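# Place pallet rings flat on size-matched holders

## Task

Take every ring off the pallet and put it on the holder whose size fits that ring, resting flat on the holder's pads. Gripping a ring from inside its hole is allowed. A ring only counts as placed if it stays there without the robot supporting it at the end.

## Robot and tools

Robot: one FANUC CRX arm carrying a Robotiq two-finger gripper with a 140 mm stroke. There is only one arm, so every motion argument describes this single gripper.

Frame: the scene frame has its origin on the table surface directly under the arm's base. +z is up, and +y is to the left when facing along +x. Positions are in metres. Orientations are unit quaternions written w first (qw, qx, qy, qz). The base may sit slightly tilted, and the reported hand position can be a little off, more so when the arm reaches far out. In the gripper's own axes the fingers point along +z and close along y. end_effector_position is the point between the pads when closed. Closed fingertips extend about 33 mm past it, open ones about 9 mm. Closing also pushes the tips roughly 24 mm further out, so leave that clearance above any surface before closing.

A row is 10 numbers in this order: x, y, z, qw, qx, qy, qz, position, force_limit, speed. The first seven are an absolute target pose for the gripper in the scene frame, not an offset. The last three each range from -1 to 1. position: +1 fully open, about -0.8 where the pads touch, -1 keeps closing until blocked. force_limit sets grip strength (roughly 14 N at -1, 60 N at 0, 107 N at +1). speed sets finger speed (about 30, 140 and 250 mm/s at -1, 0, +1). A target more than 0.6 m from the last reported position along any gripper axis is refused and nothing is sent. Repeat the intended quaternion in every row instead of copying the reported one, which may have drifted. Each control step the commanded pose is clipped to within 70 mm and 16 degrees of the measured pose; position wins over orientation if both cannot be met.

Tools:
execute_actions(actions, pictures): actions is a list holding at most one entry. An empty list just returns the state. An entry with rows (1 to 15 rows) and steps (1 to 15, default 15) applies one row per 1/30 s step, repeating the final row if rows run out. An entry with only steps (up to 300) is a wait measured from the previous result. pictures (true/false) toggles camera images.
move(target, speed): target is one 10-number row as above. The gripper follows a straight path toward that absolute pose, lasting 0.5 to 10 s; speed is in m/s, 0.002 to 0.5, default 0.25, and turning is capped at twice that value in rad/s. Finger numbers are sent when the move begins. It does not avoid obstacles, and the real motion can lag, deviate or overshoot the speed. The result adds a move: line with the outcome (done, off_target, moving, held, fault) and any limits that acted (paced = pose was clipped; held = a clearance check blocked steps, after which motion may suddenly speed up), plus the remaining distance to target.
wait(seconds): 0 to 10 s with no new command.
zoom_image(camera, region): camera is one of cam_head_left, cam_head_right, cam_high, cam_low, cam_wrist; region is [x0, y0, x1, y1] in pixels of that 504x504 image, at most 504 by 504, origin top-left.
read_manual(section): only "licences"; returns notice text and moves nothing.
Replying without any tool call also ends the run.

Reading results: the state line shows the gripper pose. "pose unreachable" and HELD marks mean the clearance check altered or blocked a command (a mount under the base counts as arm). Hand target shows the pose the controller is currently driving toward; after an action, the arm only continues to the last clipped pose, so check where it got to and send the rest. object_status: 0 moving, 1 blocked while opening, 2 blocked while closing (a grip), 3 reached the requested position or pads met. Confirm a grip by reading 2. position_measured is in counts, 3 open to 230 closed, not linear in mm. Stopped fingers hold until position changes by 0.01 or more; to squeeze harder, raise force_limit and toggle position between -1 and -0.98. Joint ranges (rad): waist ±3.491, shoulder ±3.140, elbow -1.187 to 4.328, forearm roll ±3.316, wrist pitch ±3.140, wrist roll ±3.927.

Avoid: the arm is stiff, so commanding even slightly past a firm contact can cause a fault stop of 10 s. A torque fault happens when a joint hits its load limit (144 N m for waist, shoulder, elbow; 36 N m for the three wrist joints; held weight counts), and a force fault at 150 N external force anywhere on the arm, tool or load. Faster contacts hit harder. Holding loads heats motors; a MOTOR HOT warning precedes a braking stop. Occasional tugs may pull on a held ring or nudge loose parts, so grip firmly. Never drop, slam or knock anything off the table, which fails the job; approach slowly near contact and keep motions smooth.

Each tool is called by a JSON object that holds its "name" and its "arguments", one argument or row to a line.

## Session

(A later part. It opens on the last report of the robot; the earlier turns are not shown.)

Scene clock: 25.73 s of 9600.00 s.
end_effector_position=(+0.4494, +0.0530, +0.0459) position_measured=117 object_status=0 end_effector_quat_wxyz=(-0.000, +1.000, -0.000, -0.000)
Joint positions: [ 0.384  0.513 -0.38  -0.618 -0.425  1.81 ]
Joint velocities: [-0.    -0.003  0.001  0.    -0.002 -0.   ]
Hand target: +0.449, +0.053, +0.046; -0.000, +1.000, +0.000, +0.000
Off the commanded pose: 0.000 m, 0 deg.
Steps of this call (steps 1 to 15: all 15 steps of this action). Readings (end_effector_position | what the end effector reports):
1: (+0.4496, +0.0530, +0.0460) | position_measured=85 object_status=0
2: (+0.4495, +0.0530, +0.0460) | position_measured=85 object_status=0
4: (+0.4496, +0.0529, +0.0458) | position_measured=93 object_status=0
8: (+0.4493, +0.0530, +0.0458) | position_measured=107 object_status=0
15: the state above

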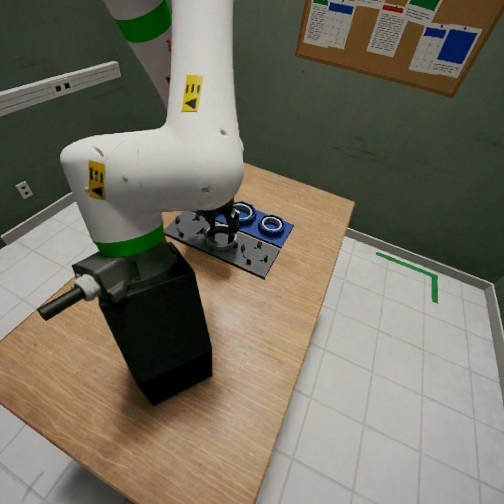

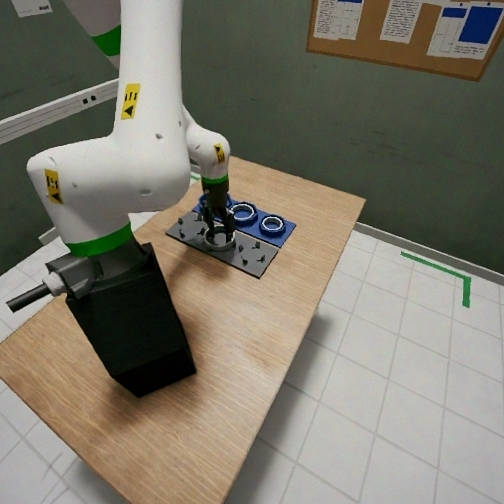

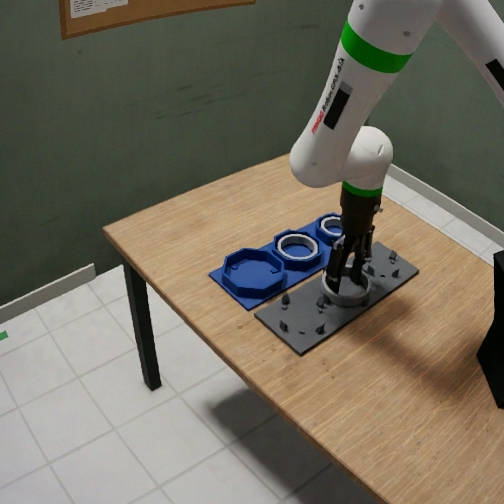

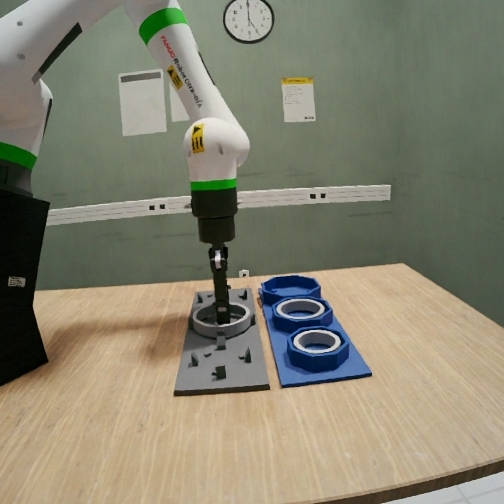

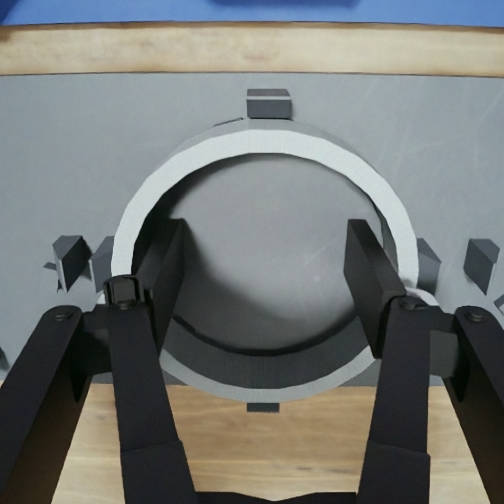

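{"name": "move", "arguments": {
  "target": [0.4495,0.053,0.1,0,1,0,0,0.1,0,0],
  "speed": 0.15
}}

{"name": "move", "arguments": {
  "target": [0.627,0.05,0.09,0,1,0,0,-0.2,0,0]
}}

Scene clock: 28.47 s of 9600.00 s.
end_effector_position=(+0.4495, +0.0530, +0.1001) position_measured=117 object_status=3 end_effector_quat_wxyz=(+0.000, +1.000, -0.000, +0.000)
Joint positions: [ 0.366  0.372 -0.438 -0.534 -0.501  1.73 ]
Joint velocities: [ 0.001 -0.     0.     0.001 -0.001  0.   ]
Hand target: +0.449, +0.053, +0.100; +0.000, +1.000, -0.000, +0.000
Off the commanded pose: 0.000 m, 0 deg.
move: done

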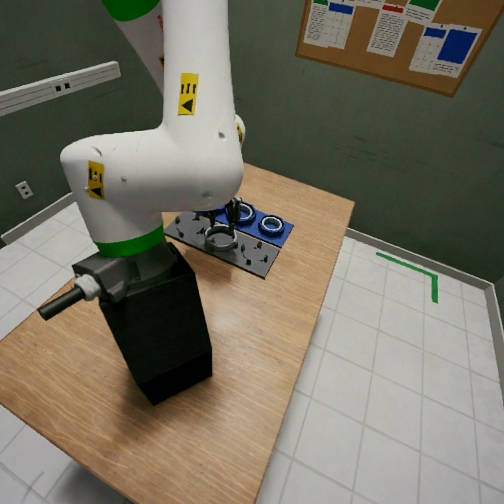

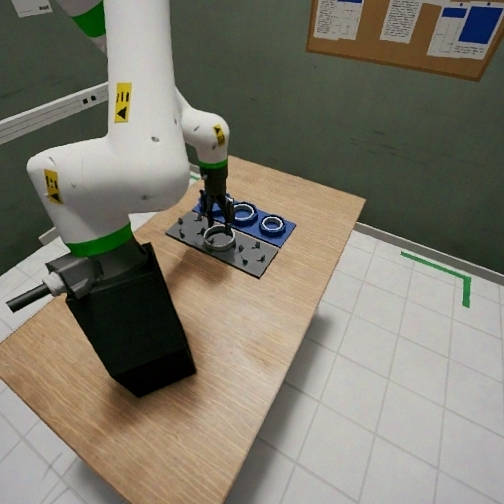

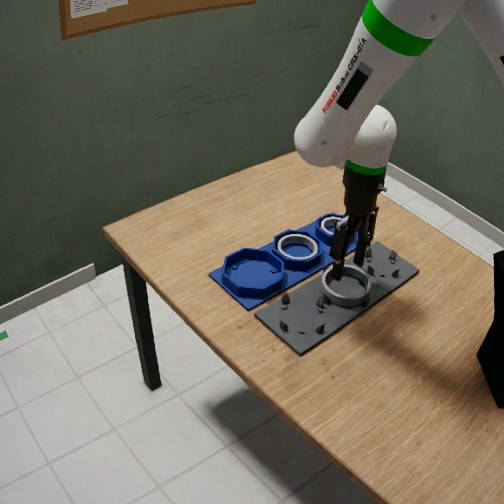

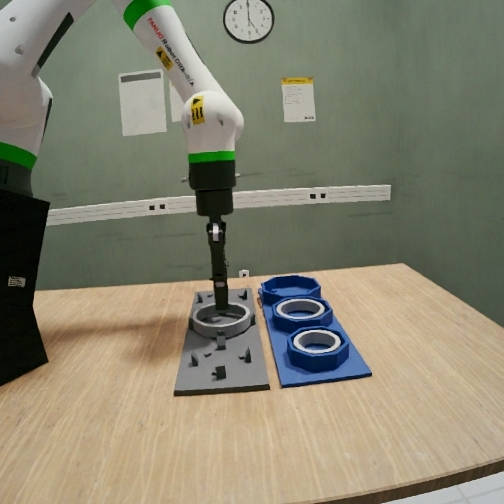

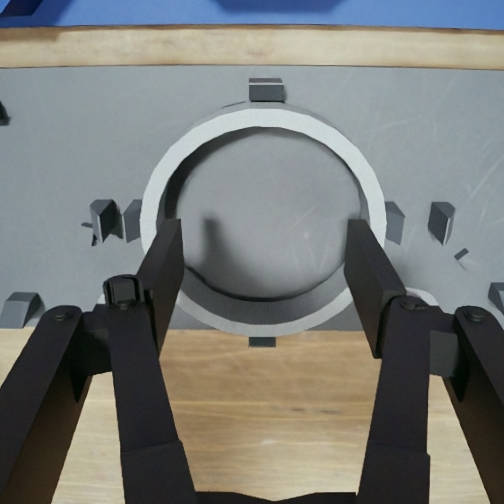

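Scene clock: 29.63 s of 9600.00 s.
end_effector_position=(+0.6268, +0.0493, +0.0904) position_measured=154 object_status=3 end_effector_quat_wxyz=(+0.000, +1.000, -0.000, +0.000)
Joint positions: [ 0.283  0.631  0.06  -0.408 -0.742  1.642]
Joint velocities: [-0.001 -0.001  0.001  0.    -0.001 -0.   ]
Hand target: +0.627, +0.049, +0.090; +0.000, +1.000, -0.000, +0.000
Off the commanded pose: 0.001 m, 0 deg.
move: done

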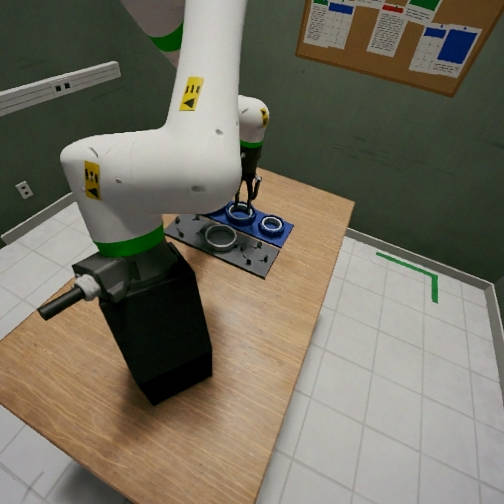

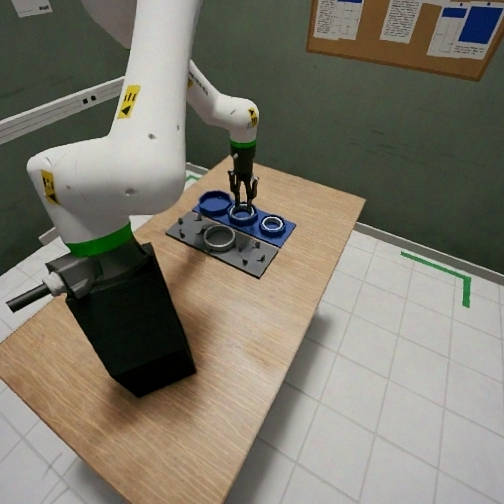

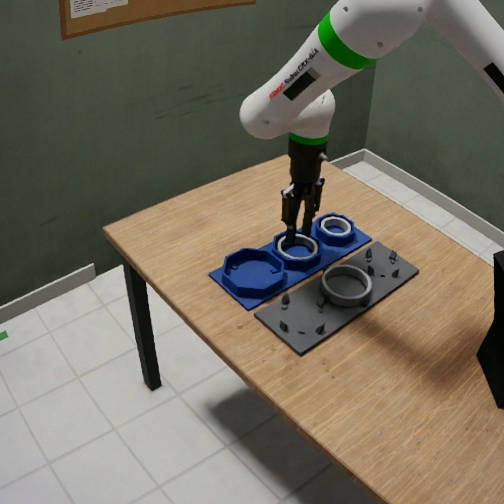

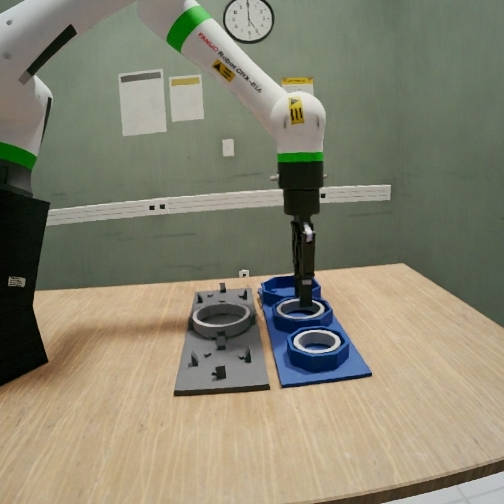

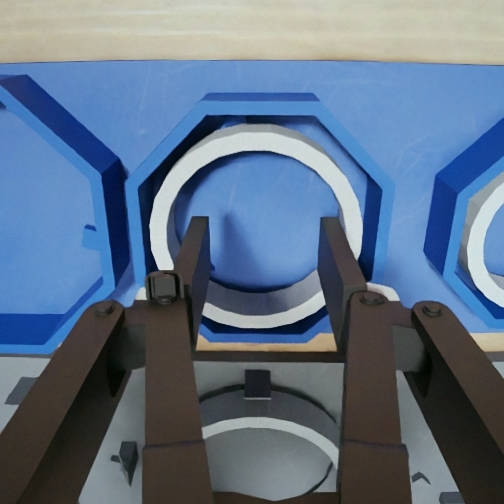

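{"name": "move", "arguments": {
  "target": [0.627,0.053,0.046,0,1,0,0,-0.2,0,0],
  "speed": 0.07
}}

{"name": "move", "arguments": {
  "target": [0.627,0.053,0.045,0,1,0,0,1,0.5,-0.5],
  "speed": 0.01
}}

{"name": "move", "arguments": {
  "target": [0.627,0.053,0.11,0,1,0,0,1,0.5,-0.5],
  "speed": 0.12
}}

{"name": "move", "arguments": {
  "target": [0.451,0.203,0.11,0,1,0,0,1,0.5,-0.5],
  "speed": 0.2
}}

{"name": "move", "arguments": {
  "target": [0.451,0.203,0.07,0,1,0,0,1,0.5,-0.5],
  "speed": 0.06
}}

{"name": "zoom_image", "arguments": {
  "camera": "cam_low",
  "region": [175,250,275,330]
}}

Scene clock: 34.47 s of 9600.00 s.
end_effector_position=(+0.6271, +0.0530, +0.0460) position_measured=154 object_status=3 end_effector_quat_wxyz=(-0.000, +1.000, +0.000, +0.000)
Joint positions: [ 0.308  0.714  0.091 -0.426 -0.687  1.647]
Joint velocities: [-0. -0.  0. -0. -0. -0.]
Hand target: +0.627, +0.053, +0.046; -0.000, +1.000, +0.000, -0.000
Off the commanded pose: 0.000 m, 0 deg.
After step 90, 0.93 s passed at rest.
move: done

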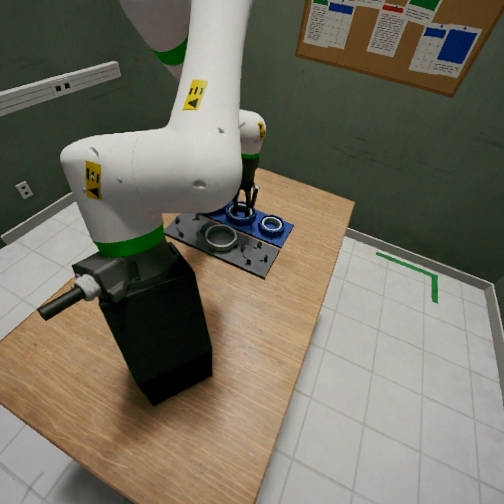

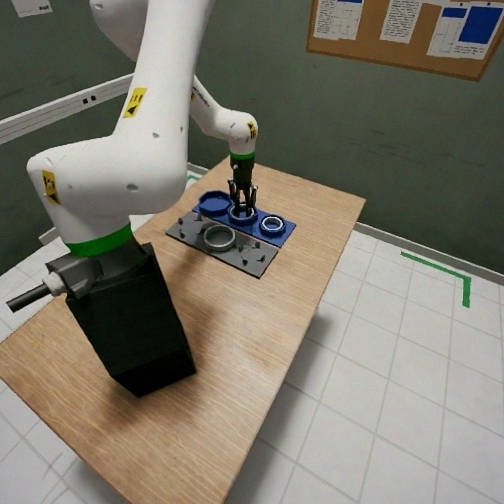

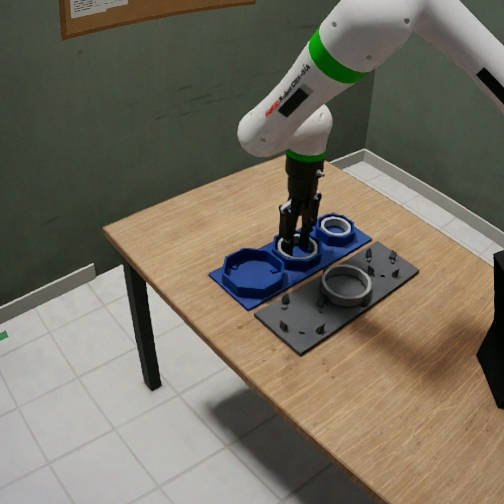

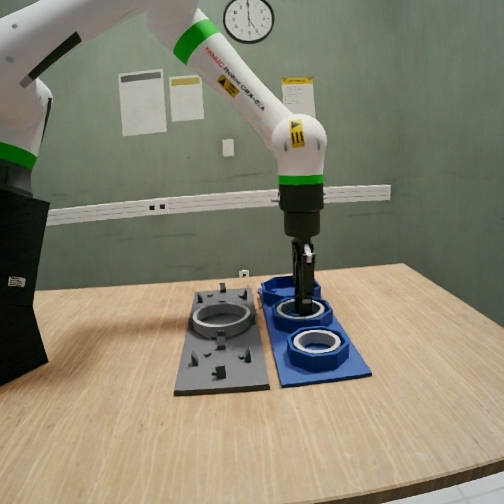

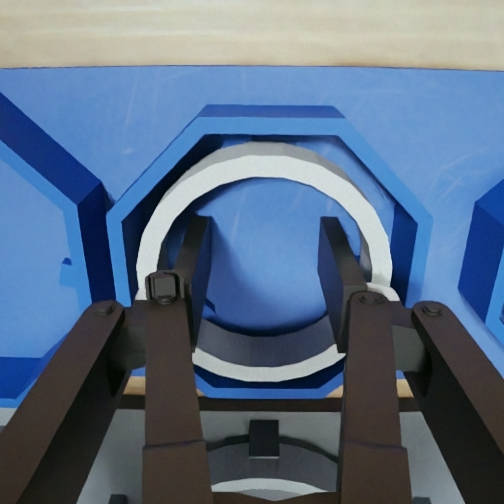

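Scene clock: 35.17 s of 9600.00 s.
end_effector_position=(+0.6271, +0.0530, +0.0451) position_measured=117 object_status=1 end_effector_quat_wxyz=(+0.000, +1.000, +0.000, +0.000)
Joint positions: [ 0.308  0.716  0.092 -0.426 -0.686  1.647]
Joint velocities: [ 0.    -0.001  0.    -0.001  0.002 -0.   ]
Hand target: +0.627, +0.053, +0.045; -0.000, +1.000, +0.000, -0.000
Off the commanded pose: 0.000 m, 0 deg.
move: done

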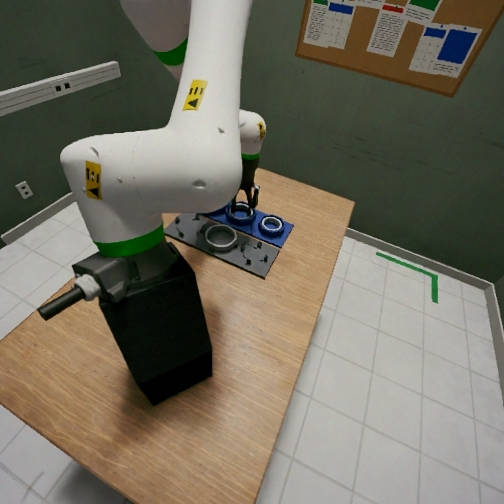

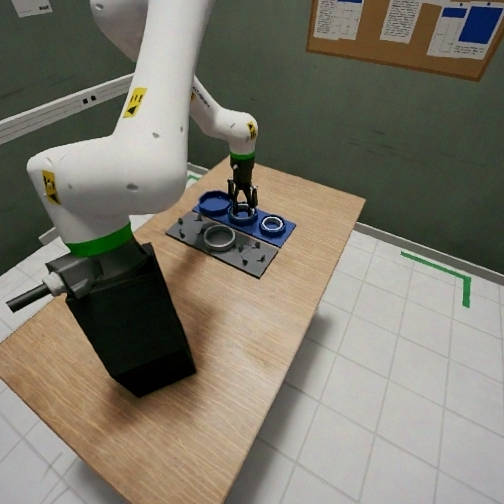

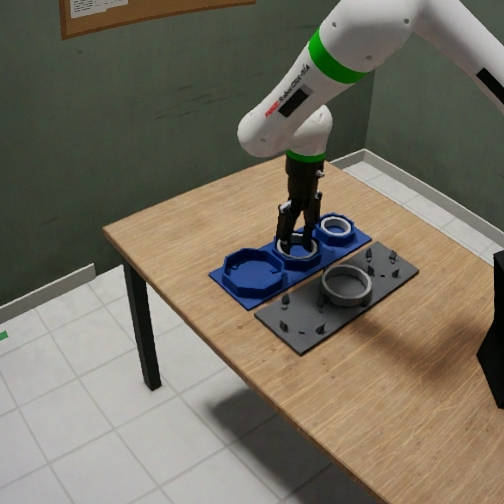

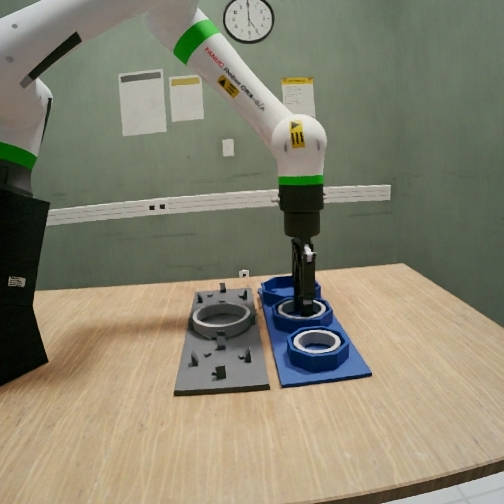

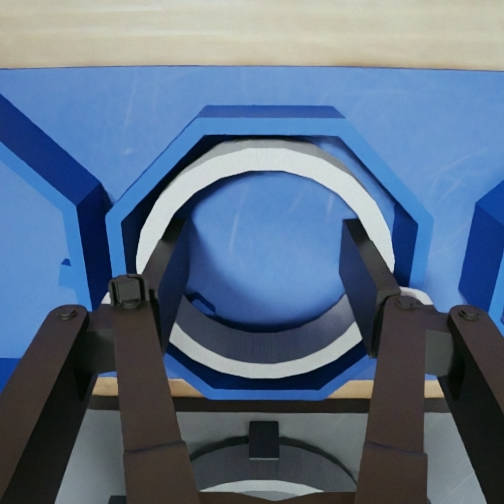

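Scene clock: 36.03 s of 9600.00 s.
end_effector_position=(+0.6269, +0.0530, +0.1100) position_measured=117 object_status=1 end_effector_quat_wxyz=(+0.000, +1.000, -0.000, -0.000)
Joint positions: [ 0.281  0.593  0.049 -0.398 -0.769  1.63 ]
Joint velocities: [-0.001  0.     0.001 -0.     0.002 -0.   ]
Hand target: +0.627, +0.053, +0.110; +0.000, +1.000, -0.000, +0.000
Off the commanded pose: 0.000 m, 0 deg.
move: done

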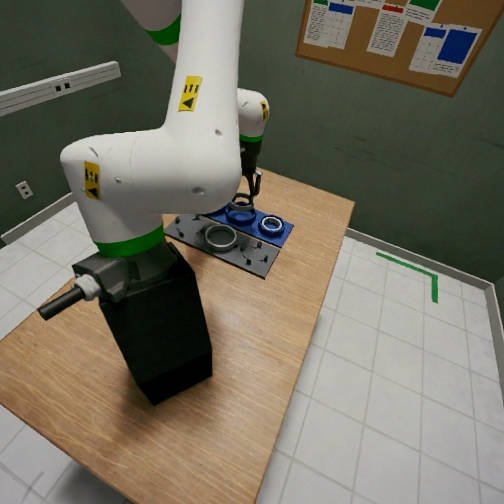

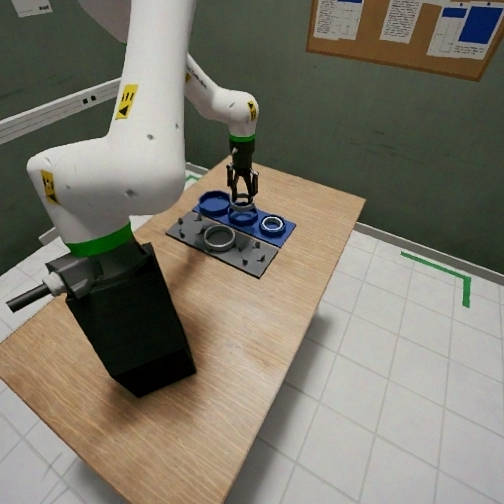

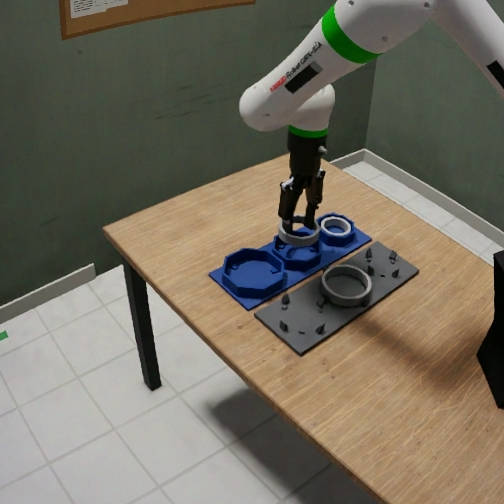

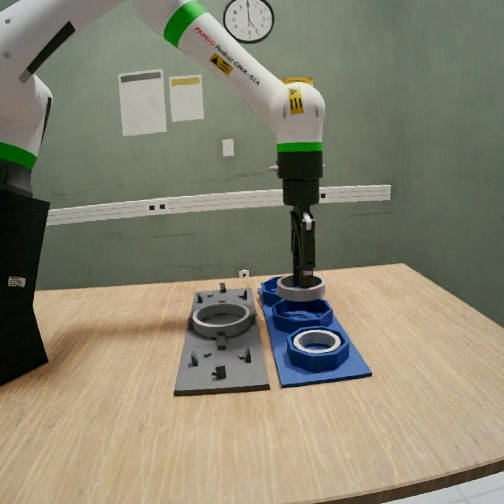

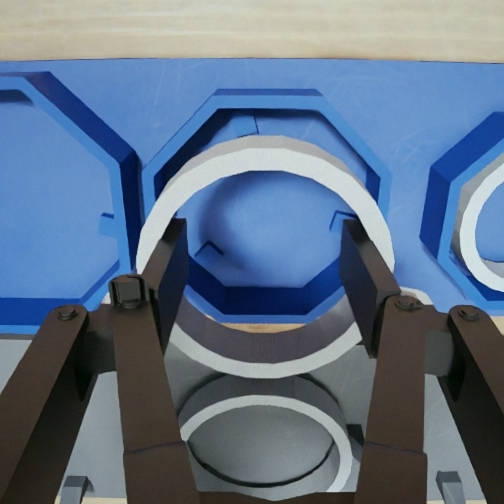

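Scene clock: 37.60 s of 9600.00 s.
end_effector_position=(+0.4514, +0.2047, +0.1096) position_measured=117 object_status=1 end_effector_quat_wxyz=(-0.001, +1.000, +0.000, +0.000)
Joint positions: [ 0.717  0.282 -0.442 -0.278 -0.478  1.166]
Joint velocities: [ 0.001  0.    -0.001  0.002  0.001 -0.002]
Hand target: +0.451, +0.205, +0.110; -0.001, +1.000, +0.000, +0.000
Off the commanded pose: 0.002 m, 0 deg.
move: done

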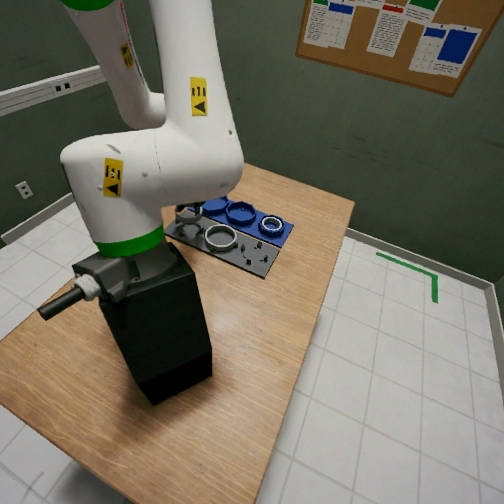

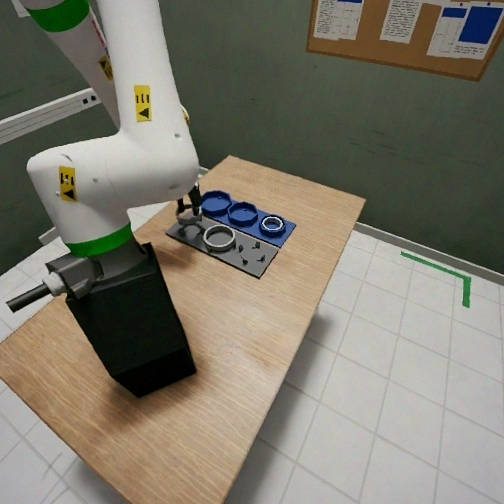

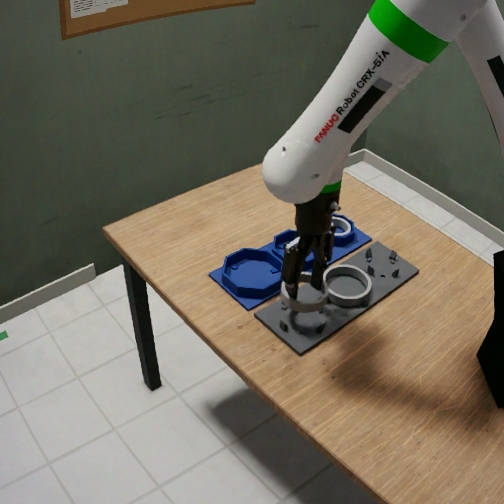

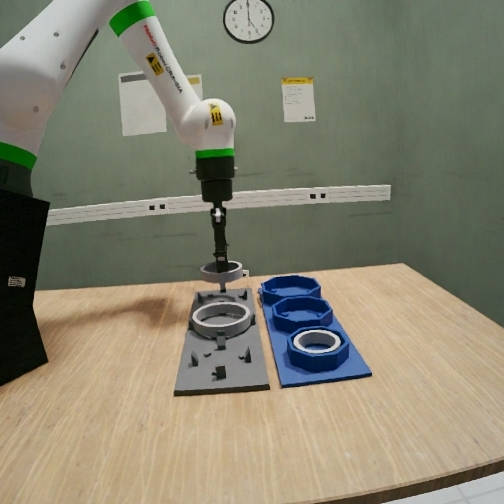

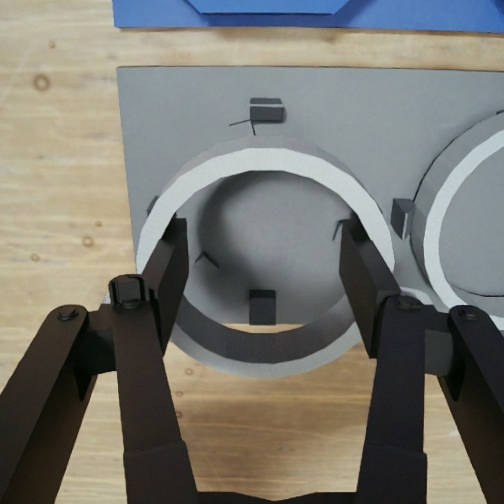

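Scene clock: 38.53 s of 9600.00 s.
end_effector_position=(+0.4510, +0.2030, +0.0699) position_measured=117 object_status=1 end_effector_quat_wxyz=(-0.000, +1.000, +0.000, -0.000)
Joint positions: [ 0.724  0.382 -0.413 -0.312 -0.409  1.199]
Joint velocities: [ 0.     0.003  0.001 -0.    -0.001  0.001]
Hand target: +0.451, +0.203, +0.070; -0.000, +1.000, +0.000, -0.000
Off the commanded pose: 0.000 m, 0 deg.
move: done

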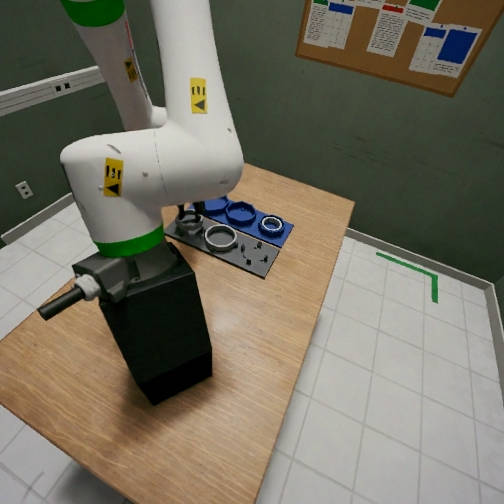

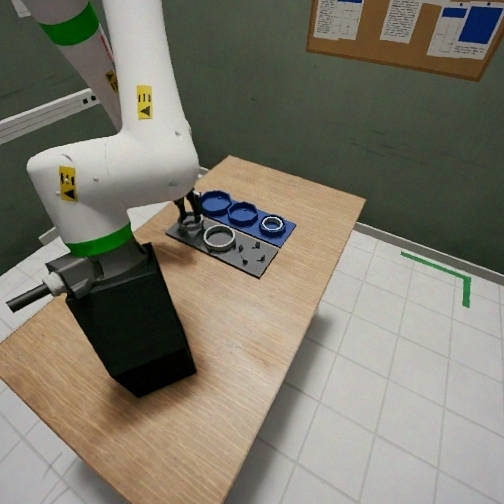

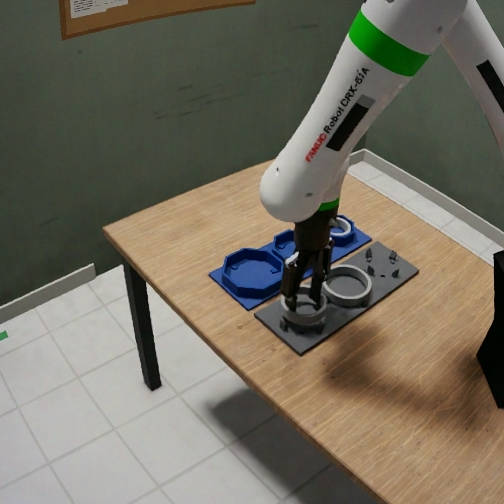

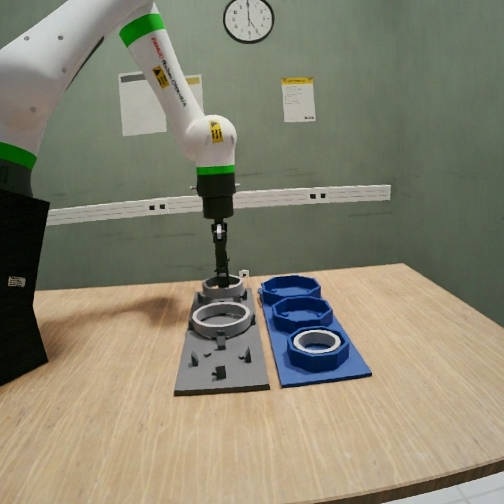

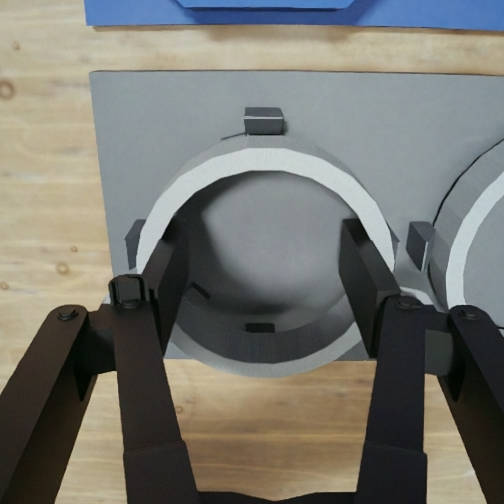

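Region (175, 250, 275, 330) of cam_low's 504x504 image, scaled by 5.040, with more detail than that image has; it fills the top 403 rows of this view, and the rest is white.

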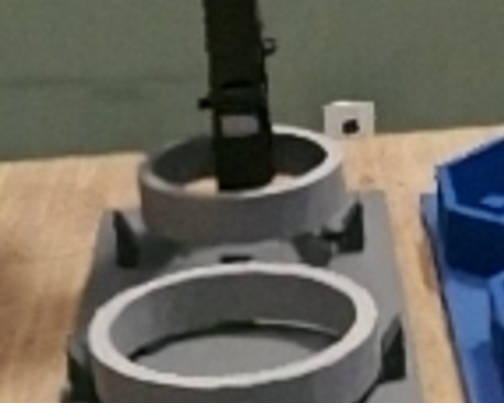

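{"name": "move", "arguments": {
  "target": [0.4505,0.2045,0.05,0,1,0,0,1,0.5,-0.5],
  "speed": 0.025
}}

{"name": "zoom_image", "arguments": {
  "camera": "cam_high",
  "region": [250,260,360,360]
}}

Scene clock: 43.33 s of 9600.00 s.
end_effector_position=(+0.4504, +0.2045, +0.0499) position_measured=117 object_status=1 end_effector_quat_wxyz=(-0.000, +1.000, -0.000, -0.000)
Joint positions: [ 0.732  0.433 -0.394 -0.329 -0.378  1.211]
Joint velocities: [ 0.     0.002  0.001 -0.     0.     0.001]
Hand target: +0.451, +0.205, +0.050; -0.000, +1.000, +0.000, -0.000
Off the commanded pose: 0.000 m, 0 deg.
After step 90, 0.77 s passed at rest.
move: done

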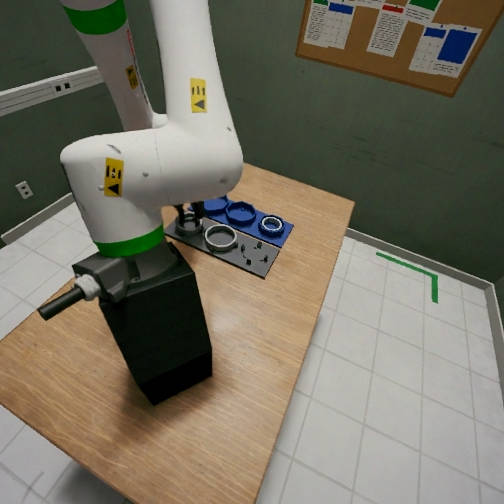

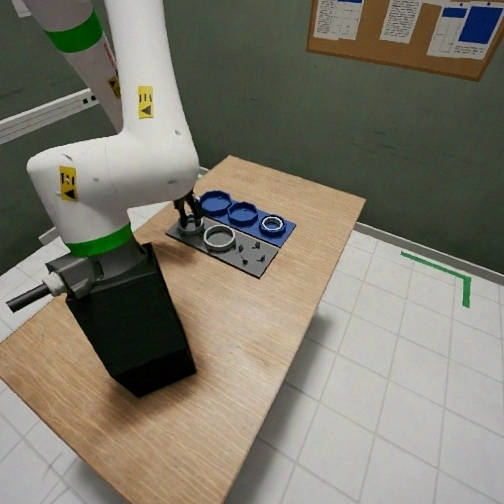

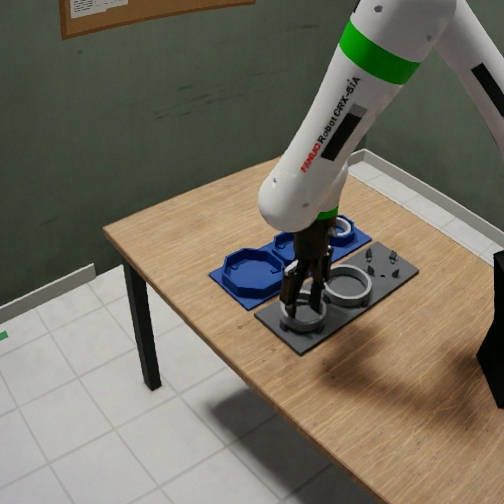

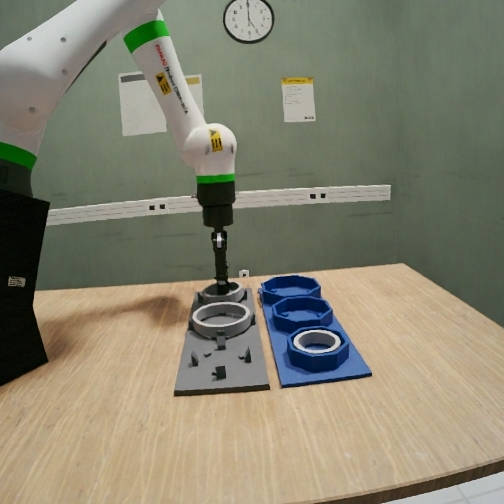

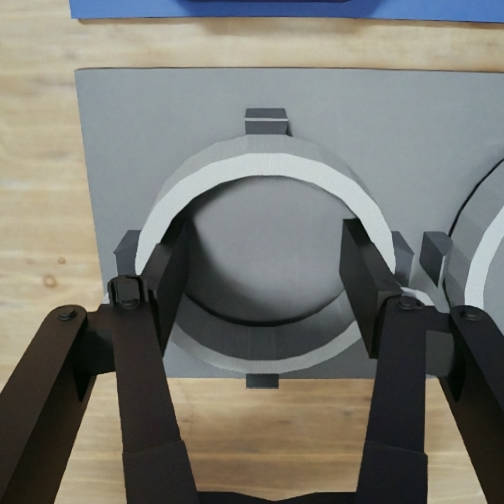

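Region (250, 260, 360, 360) of cam_high's 504x504 image, scaled by 4.582, with more detail than that image has; it fills the top 458 rows of this view, and the rest is white.

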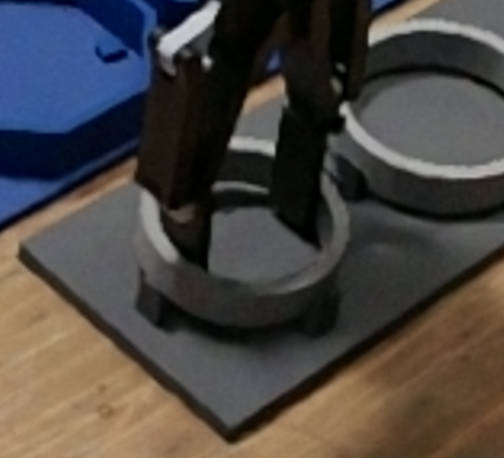

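{"name": "move", "arguments": {
  "target": [0.448,0.2045,0.048,0,1,0,0,1,0.5,-0.5],
  "speed": 0.01
}}

{"name": "execute_actions", "arguments": {
  "actions": [
    {"rows":[[0.448,0.2045,0.048,0,1,0,0,-0.2,0,-0.6]],"steps":15}
  ],
  "pictures": false
}}

{"name": "move", "arguments": {
  "target": [0.448,0.2045,0.105,0,1,0,0,-0.2,0,0],
  "speed": 0.15
}}

{"name": "move", "arguments": {
  "target": [0.625,-0.097,0.09,0,1,0,0,-0.5,0,0],
  "speed": 0.3
}}

{"name": "zoom_image", "arguments": {
  "camera": "cam_low",
  "region": [175,270,275,350]
}}

Scene clock: 48.63 s of 9600.00 s.
end_effector_position=(+0.4481, +0.2046, +0.0480) position_measured=116 object_status=1 end_effector_quat_wxyz=(-0.000, +1.000, +0.000, +0.000)
Joint positions: [ 0.736  0.435 -0.398 -0.331 -0.37   1.21 ]
Joint velocities: [-0.    -0.001  0.    -0.001  0.     0.001]
Hand target: +0.448, +0.205, +0.048; -0.000, +1.000, +0.000, -0.000
Off the commanded pose: 0.000 m, 0 deg.
After step 90, 1.60 s passed at rest.
move: done

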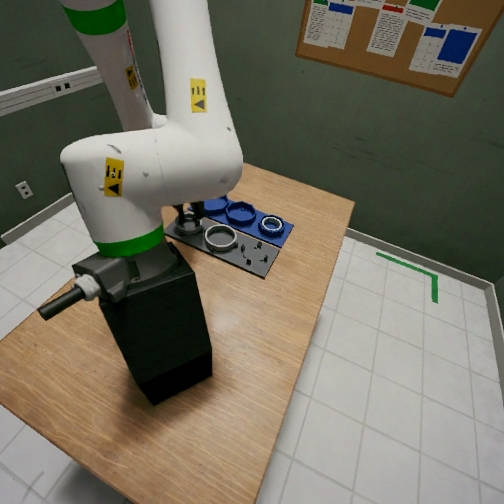

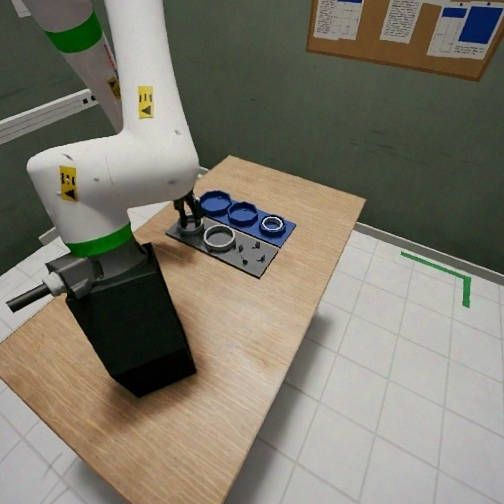

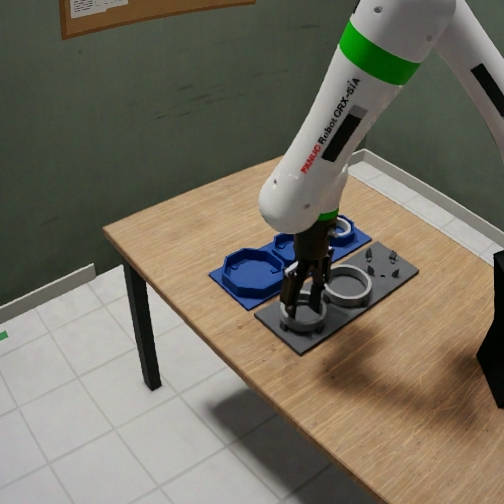

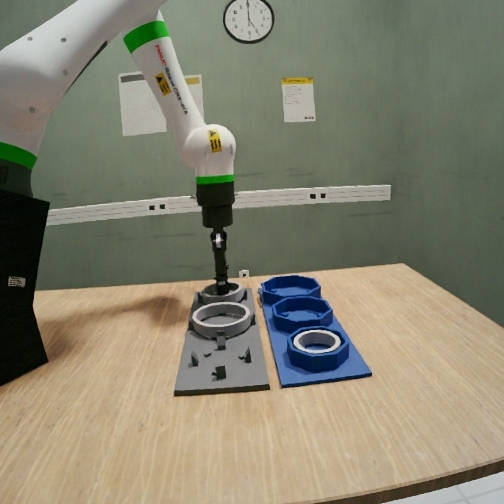

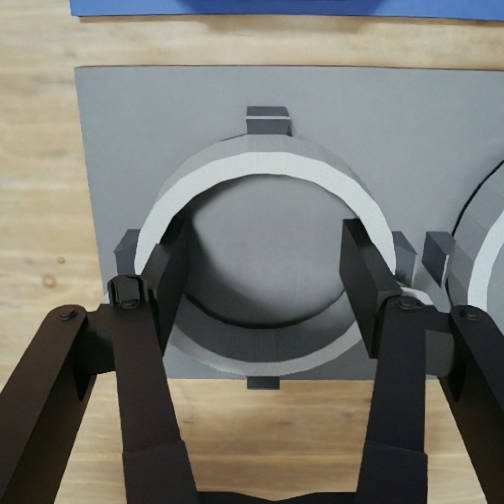

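Scene clock: 49.13 s of 9600.00 s.
end_effector_position=(+0.4479, +0.2045, +0.0479) position_measured=154 object_status=0 end_effector_quat_wxyz=(+0.000, +1.000, +0.000, -0.000)
Joint positions: [ 0.736  0.436 -0.398 -0.331 -0.371  1.21 ]
Joint velocities: [ 0.    -0.002  0.001  0.    -0.001  0.   ]
Hand target: +0.448, +0.205, +0.048; +0.000, +1.000, +0.000, -0.000
Off the commanded pose: 0.000 m, 0 deg.
Steps of this call (steps 1 to 15: all 15 steps of this action). Readings (end_effector_position | what the end effector reports):
1: (+0.4481, +0.2045, +0.0480) | position_measured=116 object_status=0
2: (+0.4480, +0.2045, +0.0480) | position_measured=116 object_status=0
4: (+0.4482, +0.2045, +0.0478) | position_measured=127 object_status=0
8: (+0.4479, +0.2044, +0.0478) | position_measured=143 object_status=0
15: the state above

Scene clock: 50.13 s of 9600.00 s.
end_effector_position=(+0.4480, +0.2044, +0.1051) position_measured=154 object_status=3 end_effector_quat_wxyz=(+0.000, +1.000, -0.000, +0.000)
Joint positions: [ 0.725  0.288 -0.45  -0.276 -0.464  1.158]
Joint velocities: [ 0.    -0.    -0.001  0.    -0.    -0.   ]
Hand target: +0.448, +0.205, +0.105; +0.000, +1.000, -0.000, +0.000
Off the commanded pose: 0.000 m, 0 deg.
move: done

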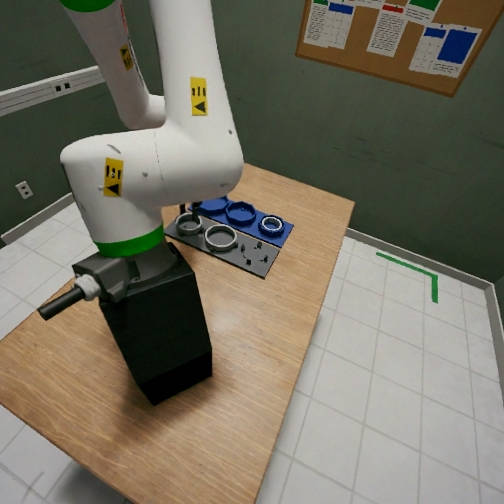

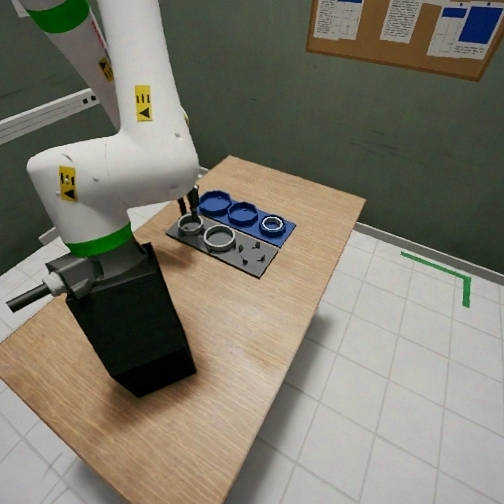

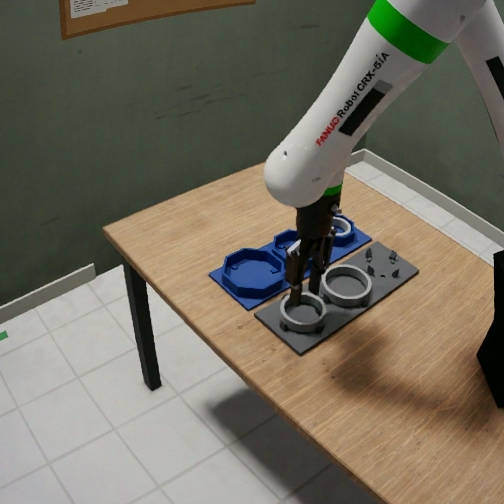

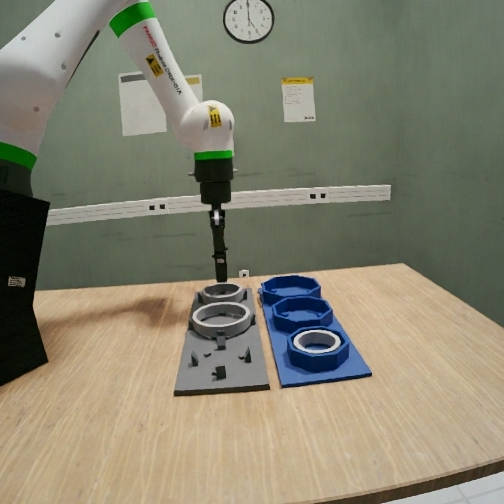

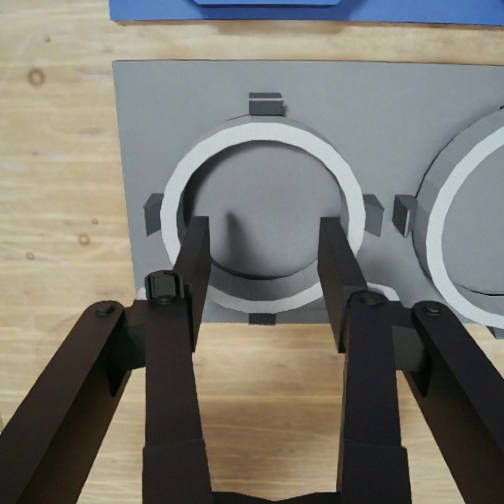

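Scene clock: 51.73 s of 9600.00 s.
end_effector_position=(+0.6241, -0.0993, +0.0905) position_measured=192 object_status=3 end_effector_quat_wxyz=(+0.002, +1.000, +0.000, -0.000)
Joint positions: [ 0.039  0.745  0.139 -0.474 -0.798  1.926]
Joint velocities: [-0.001  0.001  0.001 -0.001 -0.     0.   ]
Hand target: +0.624, -0.099, +0.091; +0.002, +1.000, -0.000, -0.000
Off the commanded pose: 0.003 m, 0 deg.
move: done

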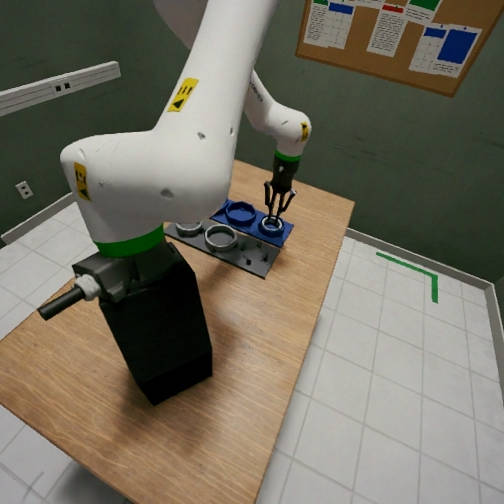

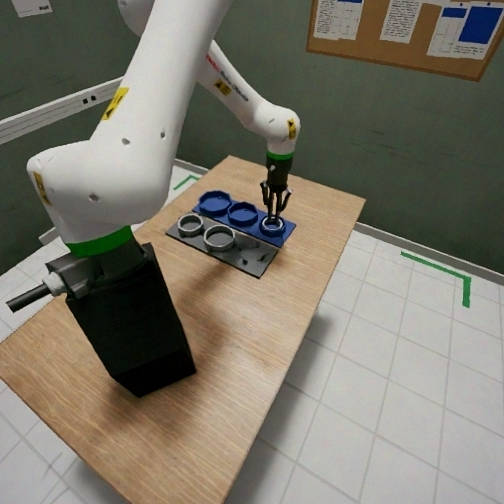

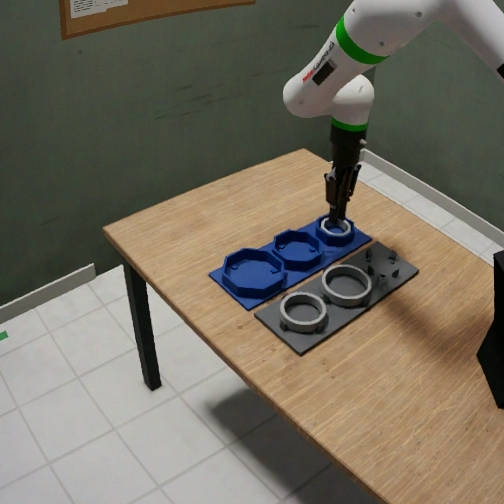

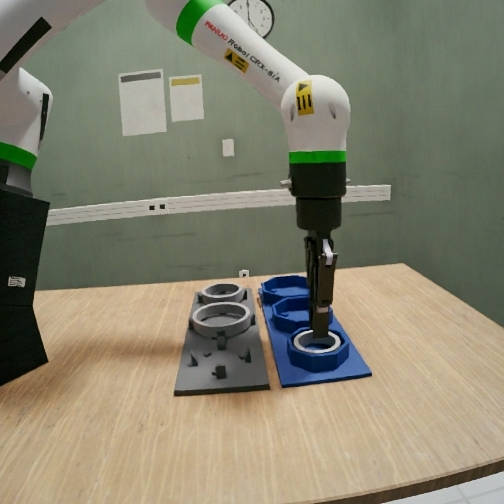

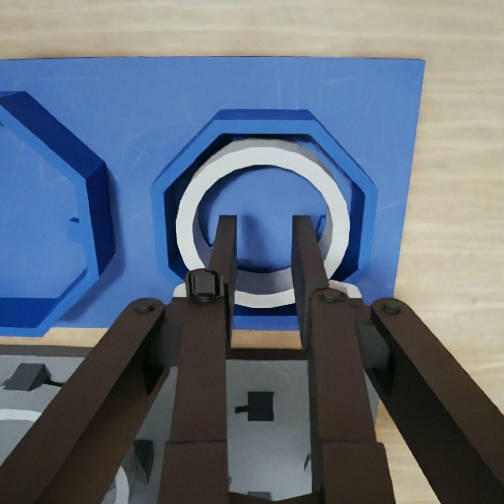

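Region (175, 270, 275, 350) of cam_low's 504x504 image, scaled by 5.040, with more detail than that image has; it fills the top 403 rows of this view, and the rest is white.

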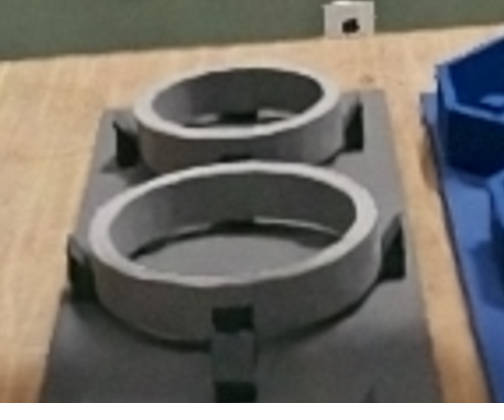

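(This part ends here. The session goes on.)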